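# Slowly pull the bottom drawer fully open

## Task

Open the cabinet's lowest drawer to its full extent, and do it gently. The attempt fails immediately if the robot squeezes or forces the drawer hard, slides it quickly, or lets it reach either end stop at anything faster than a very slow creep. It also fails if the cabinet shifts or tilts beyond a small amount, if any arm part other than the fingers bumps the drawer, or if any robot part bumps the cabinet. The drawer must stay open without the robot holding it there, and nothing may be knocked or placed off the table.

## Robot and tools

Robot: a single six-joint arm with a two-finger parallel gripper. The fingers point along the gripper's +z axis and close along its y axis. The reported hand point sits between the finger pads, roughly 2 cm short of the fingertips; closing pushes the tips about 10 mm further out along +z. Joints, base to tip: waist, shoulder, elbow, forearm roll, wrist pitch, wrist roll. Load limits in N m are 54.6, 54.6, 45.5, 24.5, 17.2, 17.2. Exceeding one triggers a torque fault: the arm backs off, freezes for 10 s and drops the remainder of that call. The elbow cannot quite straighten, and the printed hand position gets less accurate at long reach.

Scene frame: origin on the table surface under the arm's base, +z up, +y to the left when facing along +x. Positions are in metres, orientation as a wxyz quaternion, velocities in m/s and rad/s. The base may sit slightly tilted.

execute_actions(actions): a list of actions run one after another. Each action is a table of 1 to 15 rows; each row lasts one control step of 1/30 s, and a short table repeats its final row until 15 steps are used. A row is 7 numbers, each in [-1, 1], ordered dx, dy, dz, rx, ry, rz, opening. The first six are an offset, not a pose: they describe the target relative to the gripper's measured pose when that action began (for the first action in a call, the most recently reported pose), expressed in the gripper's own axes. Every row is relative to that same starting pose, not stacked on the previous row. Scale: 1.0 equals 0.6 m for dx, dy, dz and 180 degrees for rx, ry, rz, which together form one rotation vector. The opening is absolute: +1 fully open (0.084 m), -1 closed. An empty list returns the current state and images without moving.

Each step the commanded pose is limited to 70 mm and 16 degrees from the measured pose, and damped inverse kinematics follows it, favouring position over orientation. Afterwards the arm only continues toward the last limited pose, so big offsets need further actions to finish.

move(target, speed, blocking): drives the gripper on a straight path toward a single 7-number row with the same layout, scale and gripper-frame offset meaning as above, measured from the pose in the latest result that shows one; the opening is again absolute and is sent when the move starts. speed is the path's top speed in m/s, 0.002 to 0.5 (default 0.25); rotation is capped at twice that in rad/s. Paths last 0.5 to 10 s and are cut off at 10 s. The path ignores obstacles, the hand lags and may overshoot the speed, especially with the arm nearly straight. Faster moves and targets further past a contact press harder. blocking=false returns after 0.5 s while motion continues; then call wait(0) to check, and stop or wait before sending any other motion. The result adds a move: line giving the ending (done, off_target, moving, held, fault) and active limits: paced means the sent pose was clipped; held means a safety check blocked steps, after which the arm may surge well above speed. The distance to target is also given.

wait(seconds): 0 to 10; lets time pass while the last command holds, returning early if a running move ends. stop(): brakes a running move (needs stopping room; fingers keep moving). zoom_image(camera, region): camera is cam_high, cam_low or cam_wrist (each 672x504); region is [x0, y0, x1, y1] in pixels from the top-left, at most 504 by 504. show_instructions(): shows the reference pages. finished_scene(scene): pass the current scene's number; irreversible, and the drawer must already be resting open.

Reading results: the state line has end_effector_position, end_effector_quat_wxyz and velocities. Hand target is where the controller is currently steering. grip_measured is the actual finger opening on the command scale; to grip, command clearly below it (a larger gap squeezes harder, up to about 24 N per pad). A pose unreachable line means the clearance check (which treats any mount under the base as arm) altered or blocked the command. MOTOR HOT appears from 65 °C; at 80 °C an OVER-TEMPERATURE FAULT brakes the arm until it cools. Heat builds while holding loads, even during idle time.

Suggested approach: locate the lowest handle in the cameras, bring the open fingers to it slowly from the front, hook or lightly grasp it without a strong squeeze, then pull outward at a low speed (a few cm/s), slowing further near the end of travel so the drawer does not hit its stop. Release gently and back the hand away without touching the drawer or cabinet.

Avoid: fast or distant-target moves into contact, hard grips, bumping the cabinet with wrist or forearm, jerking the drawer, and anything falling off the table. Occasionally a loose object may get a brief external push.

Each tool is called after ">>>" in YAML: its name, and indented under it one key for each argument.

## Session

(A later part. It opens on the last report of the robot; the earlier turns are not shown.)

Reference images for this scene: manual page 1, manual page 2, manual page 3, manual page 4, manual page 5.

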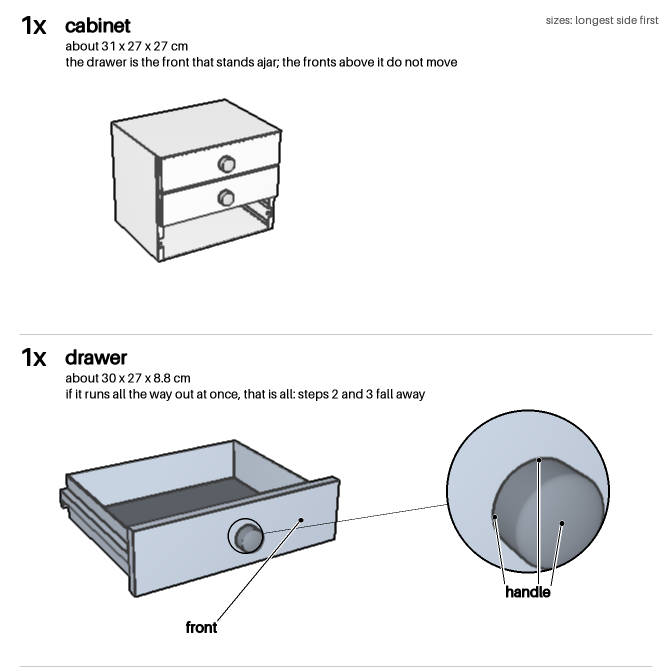

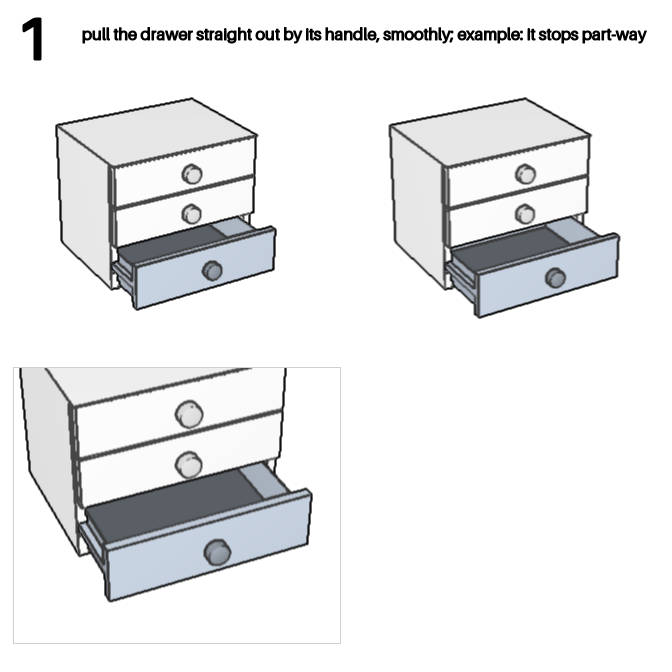

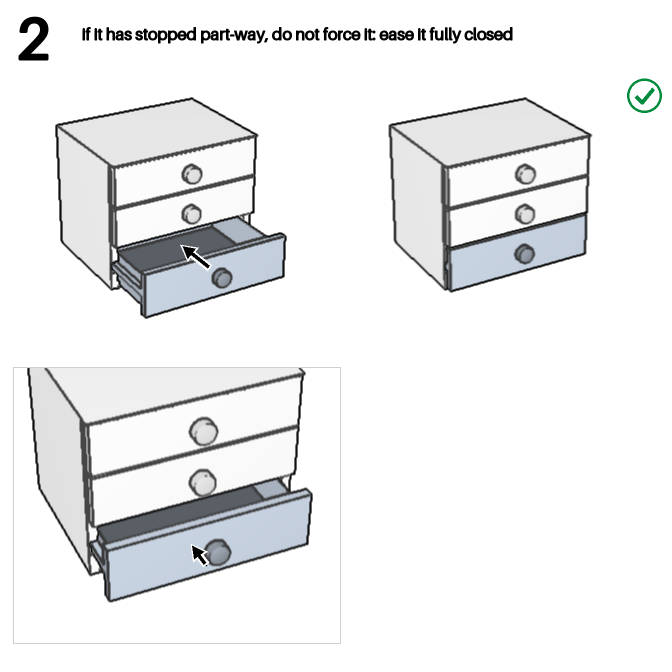

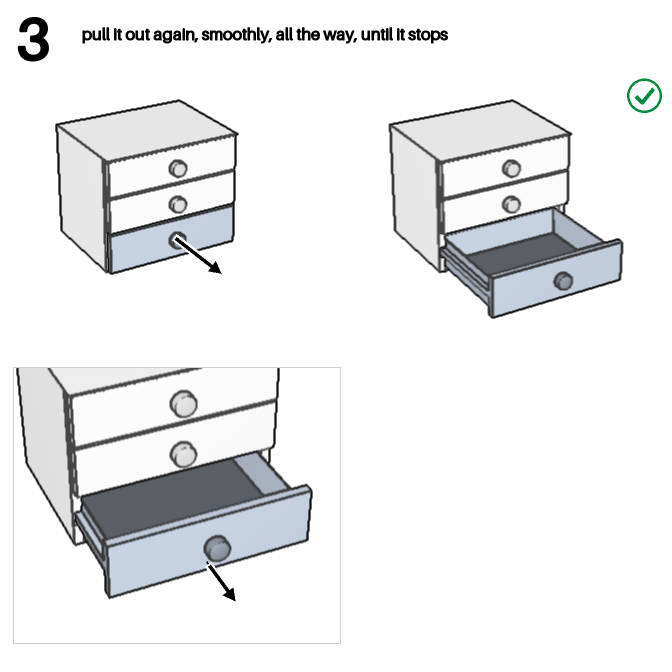

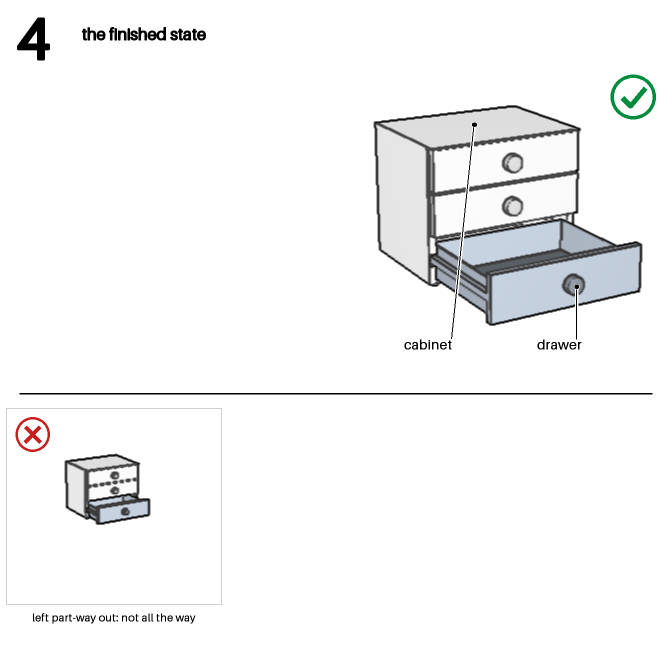

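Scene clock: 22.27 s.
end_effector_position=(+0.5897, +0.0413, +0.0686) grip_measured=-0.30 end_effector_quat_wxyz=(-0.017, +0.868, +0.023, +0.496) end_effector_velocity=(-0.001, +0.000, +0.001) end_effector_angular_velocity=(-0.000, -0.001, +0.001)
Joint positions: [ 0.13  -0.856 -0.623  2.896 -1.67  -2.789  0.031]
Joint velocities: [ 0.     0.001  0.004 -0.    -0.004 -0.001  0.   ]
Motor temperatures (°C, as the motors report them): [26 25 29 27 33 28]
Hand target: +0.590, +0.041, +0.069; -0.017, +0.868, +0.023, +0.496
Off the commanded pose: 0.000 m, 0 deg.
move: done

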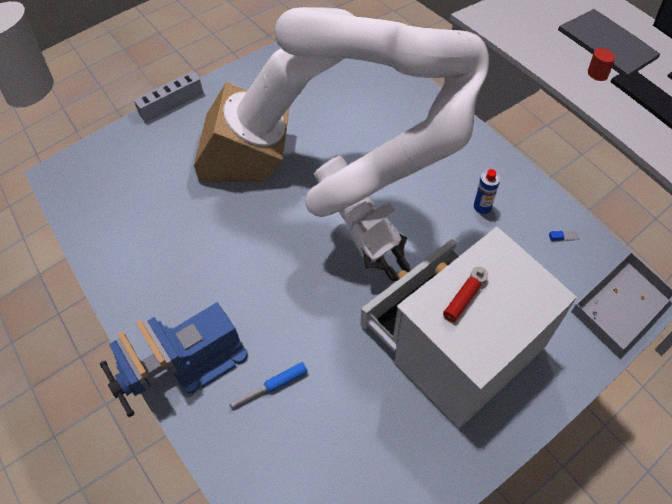

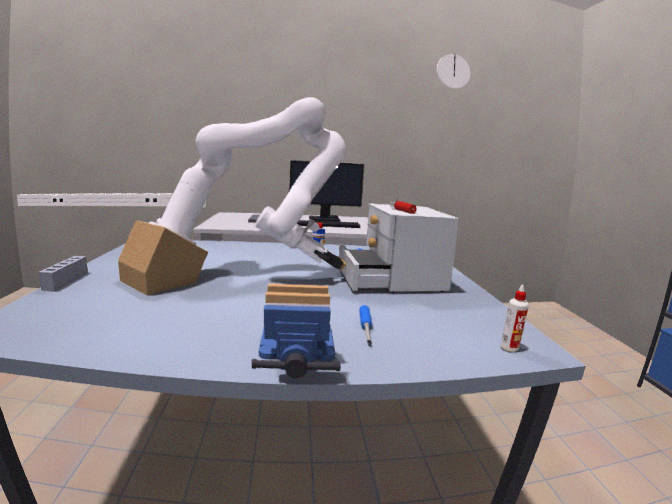

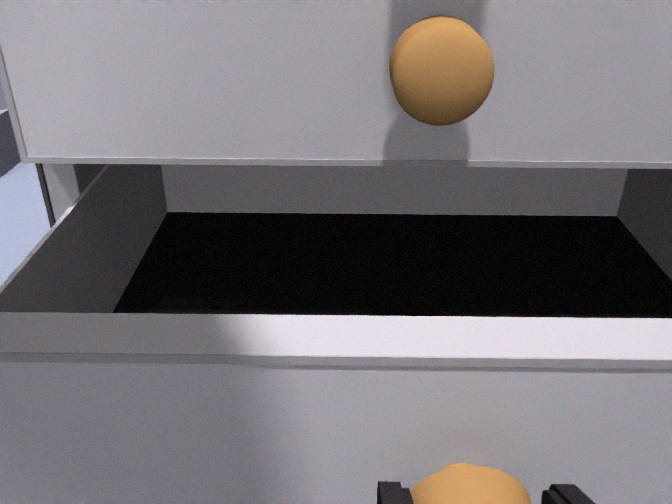

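>>> move:
  target: [-0.029,-0.0004,-0.0505,0,0,0,-0.4]
  speed: 0.03

Scene clock: 23.93 s.
end_effector_position=(+0.5550, +0.0396, +0.0689) grip_measured=-0.30 end_effector_quat_wxyz=(-0.017, +0.868, +0.023, +0.496) end_effector_velocity=(-0.002, +0.000, -0.000) end_effector_angular_velocity=(+0.001, -0.001, +0.001)
Joint positions: [ 0.128 -0.887 -0.565  2.89  -1.757 -2.812  0.031]
Joint velocities: [ 0.    -0.003  0.002 -0.001 -0.006 -0.001 -0.   ]
Motor temperatures (°C, as the motors report them): [26 25 29 27 33 28]
Hand target: +0.555, +0.040, +0.069; -0.017, +0.868, +0.023, +0.496
Off the commanded pose: 0.000 m, 0 deg.
move: done

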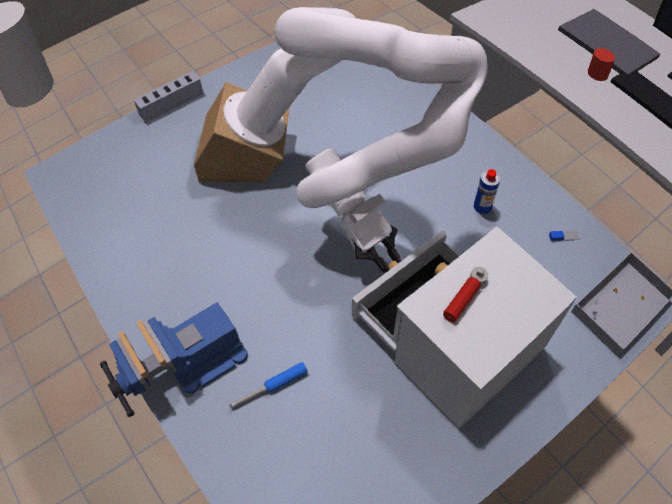

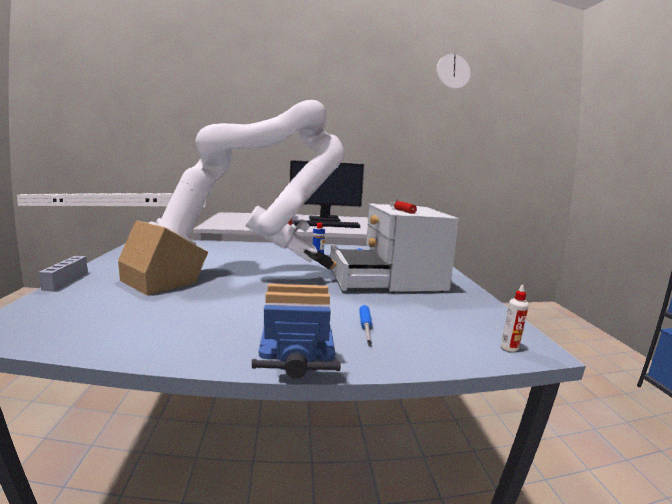

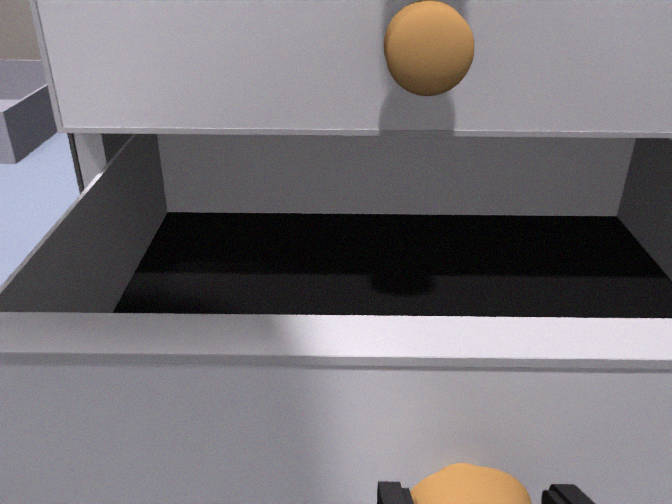

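>>> move:
  target: [-0.025,-0.0004,-0.0433,0,0,0,-0.4]
  speed: 0.02

Scene clock: 25.87 s.
end_effector_position=(+0.5252, +0.0381, +0.0690) grip_measured=-0.30 end_effector_quat_wxyz=(-0.016, +0.868, +0.023, +0.496) end_effector_velocity=(-0.001, +0.000, +0.001) end_effector_angular_velocity=(+0.000, -0.003, +0.001)
Joint positions: [ 0.125 -0.923 -0.52   2.883 -1.834 -2.833  0.031]
Joint velocities: [-0.001  0.     0.003 -0.001 -0.006 -0.002  0.   ]
Motor temperatures (°C, as the motors report them): [26 25 29 27 33 28]
Hand target: +0.525, +0.038, +0.069; -0.017, +0.868, +0.023, +0.496
Off the commanded pose: 0.000 m, 0 deg.
move: done

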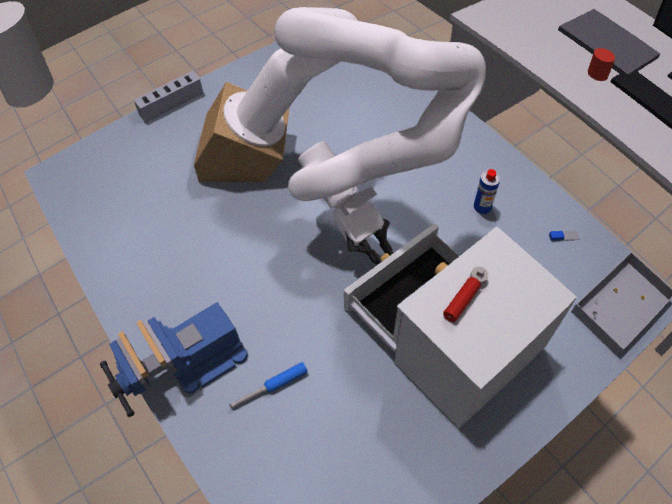

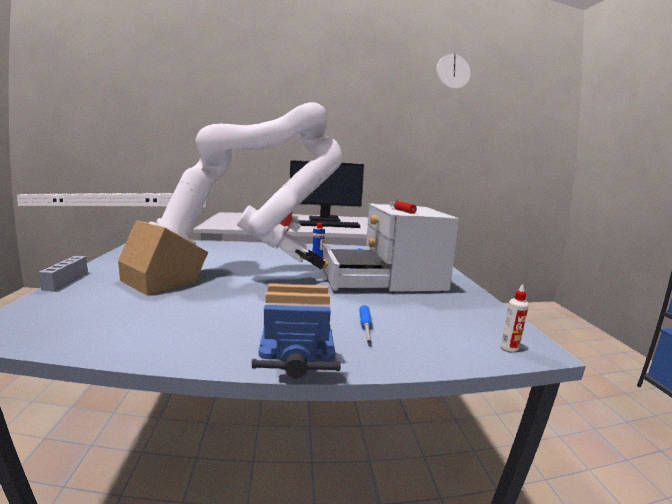

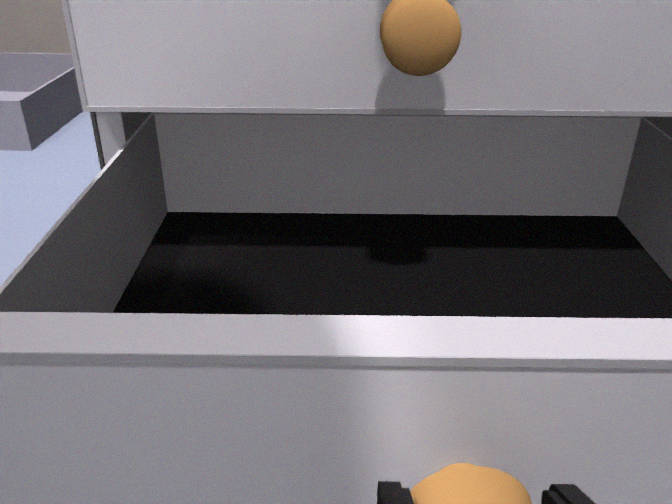

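Crawl.

>>> move:
  target: [-0.0125,-0.0002,-0.0217,0,0,0,-0.4]
  speed: 0.01

>>> move:
  target: [-0.0083,-0.0001,-0.0144,0,0,0,-0.4]
  speed: 0.01

Scene clock: 27.70 s.
end_effector_position=(+0.5104, +0.0374, +0.0691) grip_measured=-0.30 end_effector_quat_wxyz=(-0.016, +0.868, +0.023, +0.496) end_effector_velocity=(-0.002, +0.000, +0.001) end_effector_angular_velocity=(+0.001, -0.002, +0.001)
Joint positions: [ 0.124 -0.944 -0.499  2.878 -1.874 -2.845  0.031]
Joint velocities: [-0.001 -0.001  0.004 -0.002 -0.007 -0.001  0.   ]
Motor temperatures (°C, as the motors report them): [26 25 29 27 33 28]
Hand target: +0.510, +0.037, +0.069; -0.016, +0.868, +0.023, +0.496
Off the commanded pose: 0.000 m, 0 deg.
move: done

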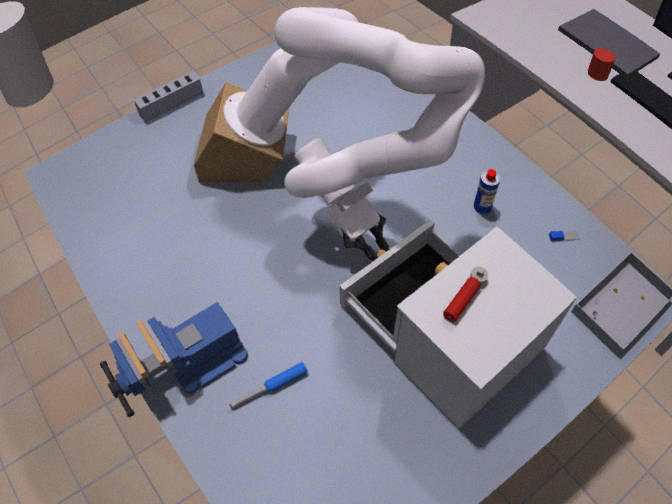

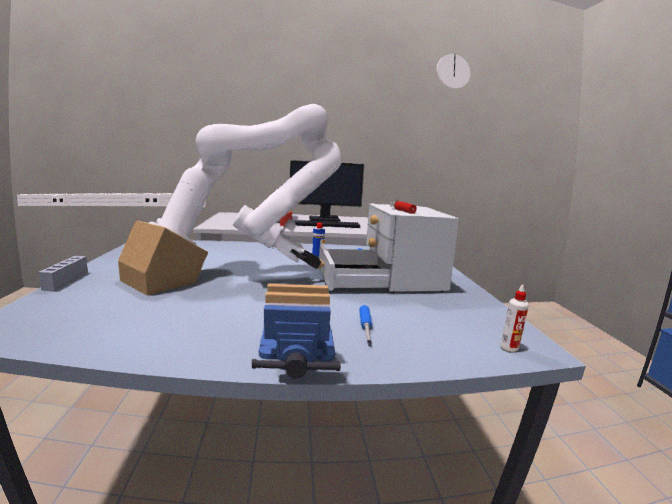

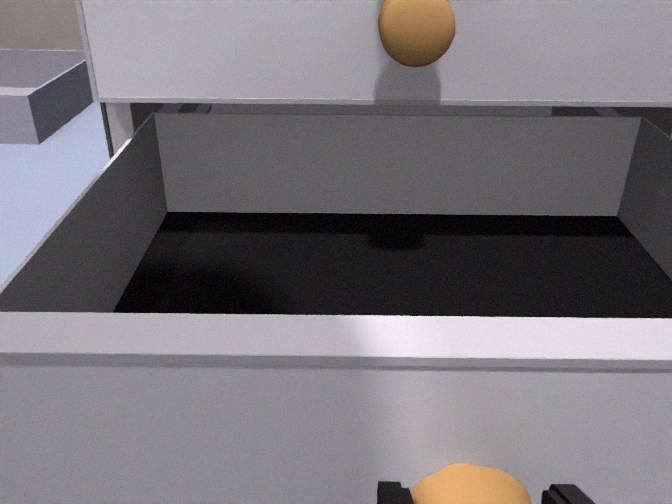

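Scene clock: 28.93 s.
end_effector_position=(+0.5006, +0.0369, +0.0691) grip_measured=-0.30 end_effector_quat_wxyz=(-0.016, +0.868, +0.023, +0.495) end_effector_velocity=(-0.004, +0.000, -0.001) end_effector_angular_velocity=(+0.002, +0.003, -0.000)
Joint positions: [ 0.123 -0.96  -0.486  2.874 -1.901 -2.853  0.031]
Joint velocities: [-0.    -0.006  0.004 -0.003 -0.007 -0.001 -0.   ]
Motor temperatures (°C, as the motors report them): [26 25 29 27 33 28]
Hand target: +0.500, +0.037, +0.069; -0.016, +0.868, +0.023, +0.496
Off the commanded pose: 0.000 m, 0 deg.
move: done

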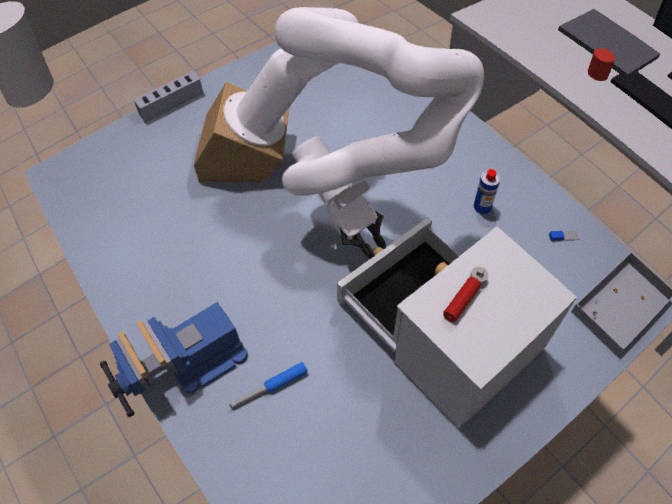

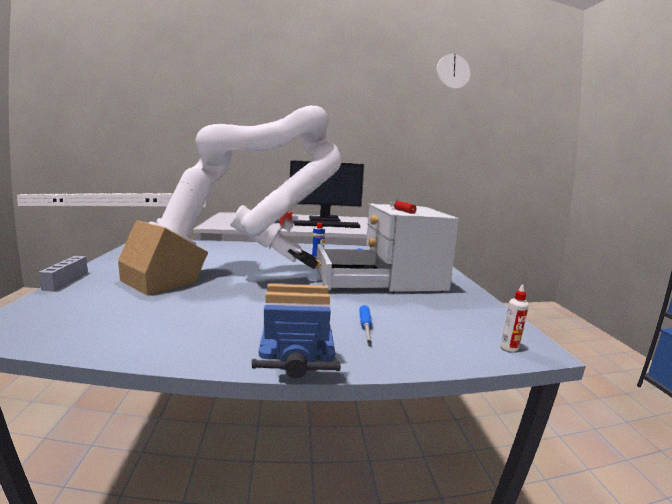

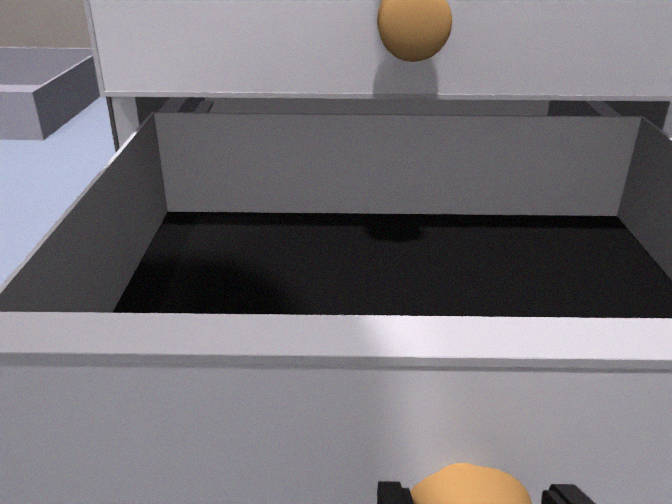

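>>> move:
  target: [-0.0083,-0.0001,-0.0144,0,0,0,-0.4]
  speed: 0.008

Scene clock: 30.60 s.
end_effector_position=(+0.4910, +0.0364, +0.0700) grip_measured=-0.33 end_effector_quat_wxyz=(-0.016, +0.867, +0.023, +0.497) end_effector_velocity=(-0.000, +0.000, -0.002) end_effector_angular_velocity=(+0.000, +0.005, +0.000)
Joint positions: [ 0.121 -0.976 -0.473  2.871 -1.932 -2.862  0.03 ]
Joint velocities: [ 0.001 -0.001 -0.002 -0.001  0.005  0.     0.   ]
Motor temperatures (°C, as the motors report them): [26 25 29 27 33 28]
Hand target: +0.491, +0.036, +0.069; -0.016, +0.868, +0.023, +0.495
Off the commanded pose: 0.001 m, 0 deg.
move: done

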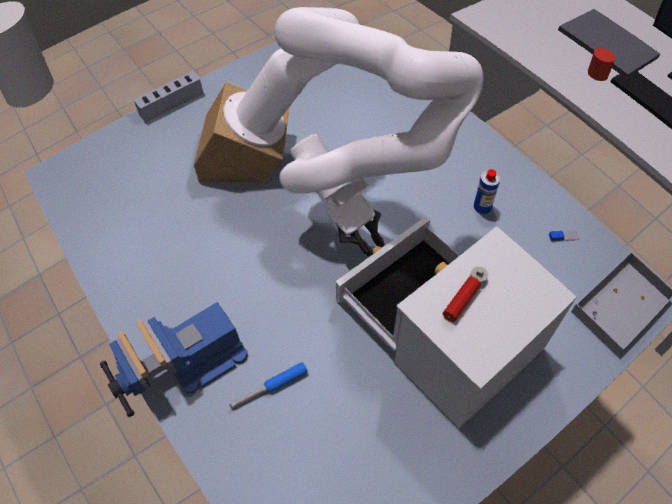

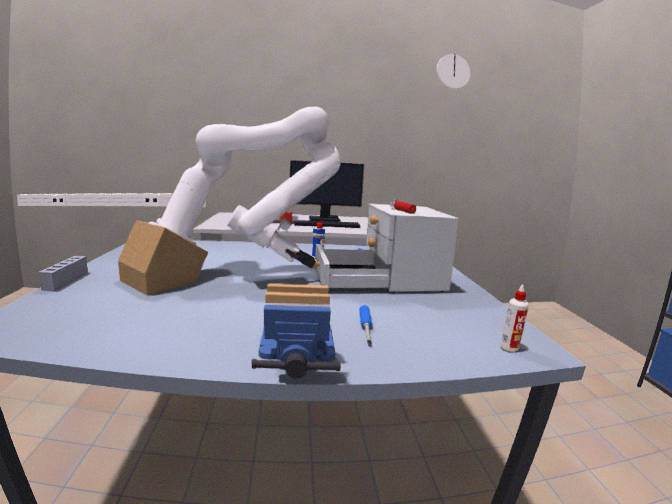

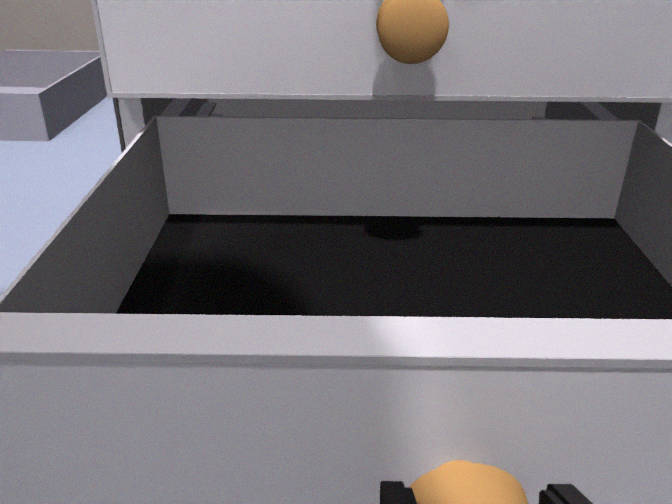

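End reached; fingers slipping. Release.

>>> execute_actions:
  actions:
    - [[0,0,0,0,0,0,-0.2],[0,0,0,0,0,0,0],[0,0,0,0,0,0,0.3],[0,0,0,0,0,0,0.6],[0,0,0,0,0,0,1]]

>>> move:
  target: [-0.04,0,-0.07,0,0,0,1]
  speed: 0.1

>>> finished_scene:
  scene: 2

Scene clock: 31.27 s.
end_effector_position=(+0.4908, +0.0365, +0.0699) grip_measured=+0.99 end_effector_quat_wxyz=(-0.016, +0.868, +0.023, +0.496) end_effector_velocity=(+0.002, -0.000, +0.000) end_effector_angular_velocity=(-0.001, -0.006, +0.001)
Joint positions: [ 0.121 -0.976 -0.473  2.871 -1.931 -2.862  0.084]
Joint velocities: [ 0.001 -0.    -0.003  0.002 -0.002  0.     0.004]
Motor temperatures (°C, as the motors report them): [26 25 29 27 33 28]
Hand target: +0.491, +0.036, +0.070; -0.016, +0.867, +0.023, +0.497
Off the commanded pose: 0.000 m, 0 deg.

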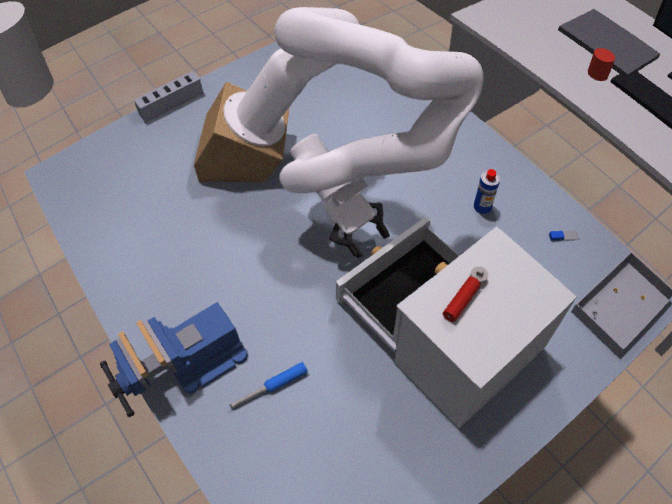

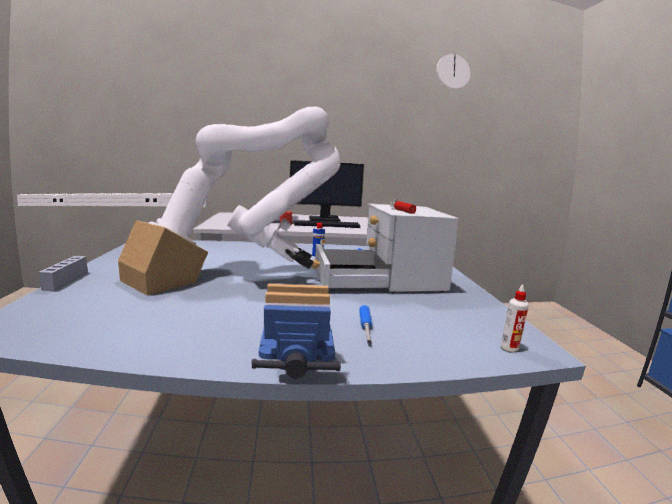

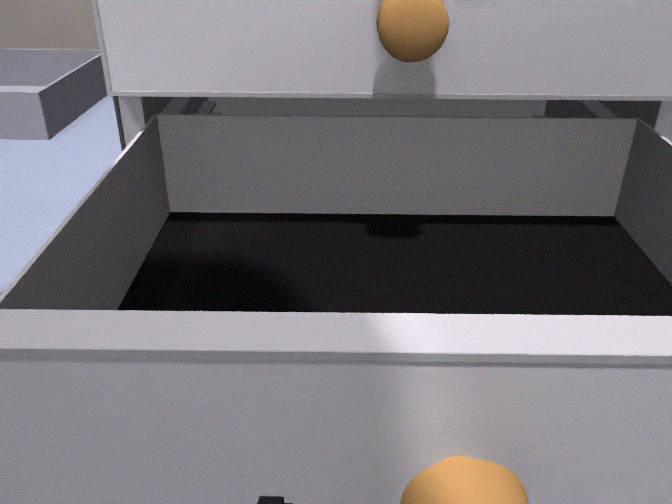

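Scene clock: 32.23 s.
end_effector_position=(+0.4428, +0.0339, +0.0706) grip_measured=+1.00 end_effector_quat_wxyz=(-0.016, +0.868, +0.023, +0.497) end_effector_velocity=(-0.001, +0.000, -0.000) end_effector_angular_velocity=(-0.000, -0.002, +0.002)
Joint positions: [ 0.112 -1.072 -0.422  2.842 -2.072 -2.913  0.084]
Joint velocities: [-0.    -0.005 -0.001 -0.002 -0.006 -0.003 -0.   ]
Motor temperatures (°C, as the motors report them): [26 25 29 27 33 28]
Hand target: +0.443, +0.034, +0.071; -0.016, +0.868, +0.023, +0.496
Off the commanded pose: 0.000 m, 0 deg.
move: done

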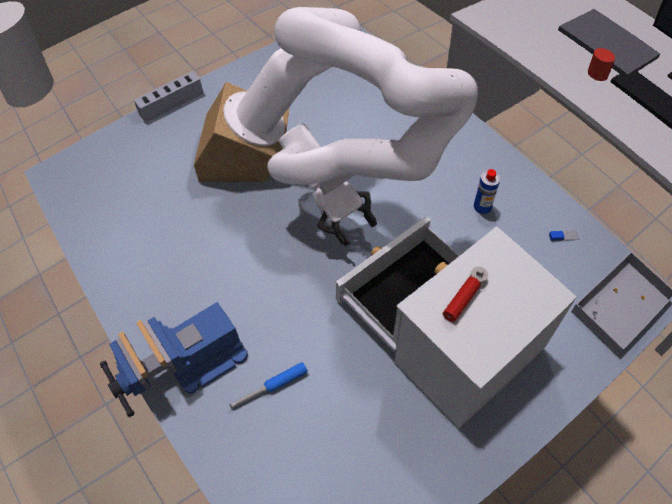

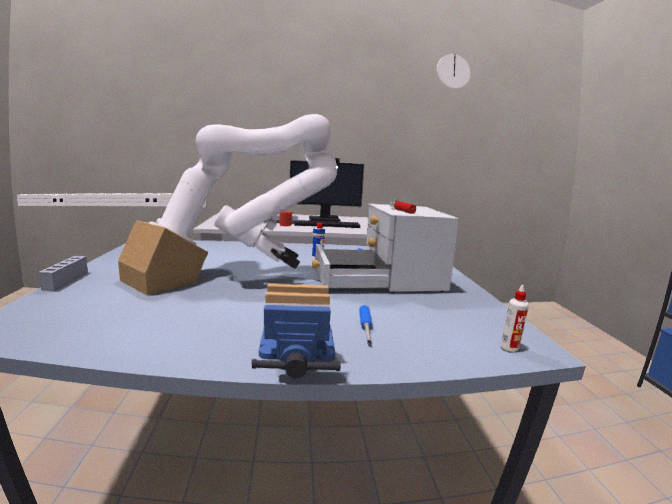

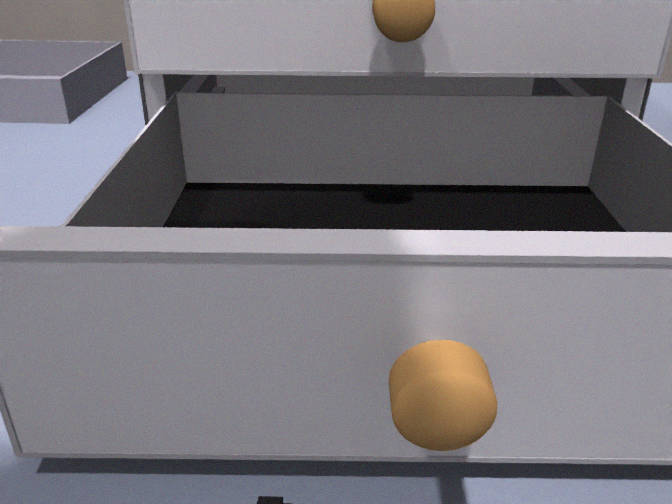

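The scene is finished: the task was done.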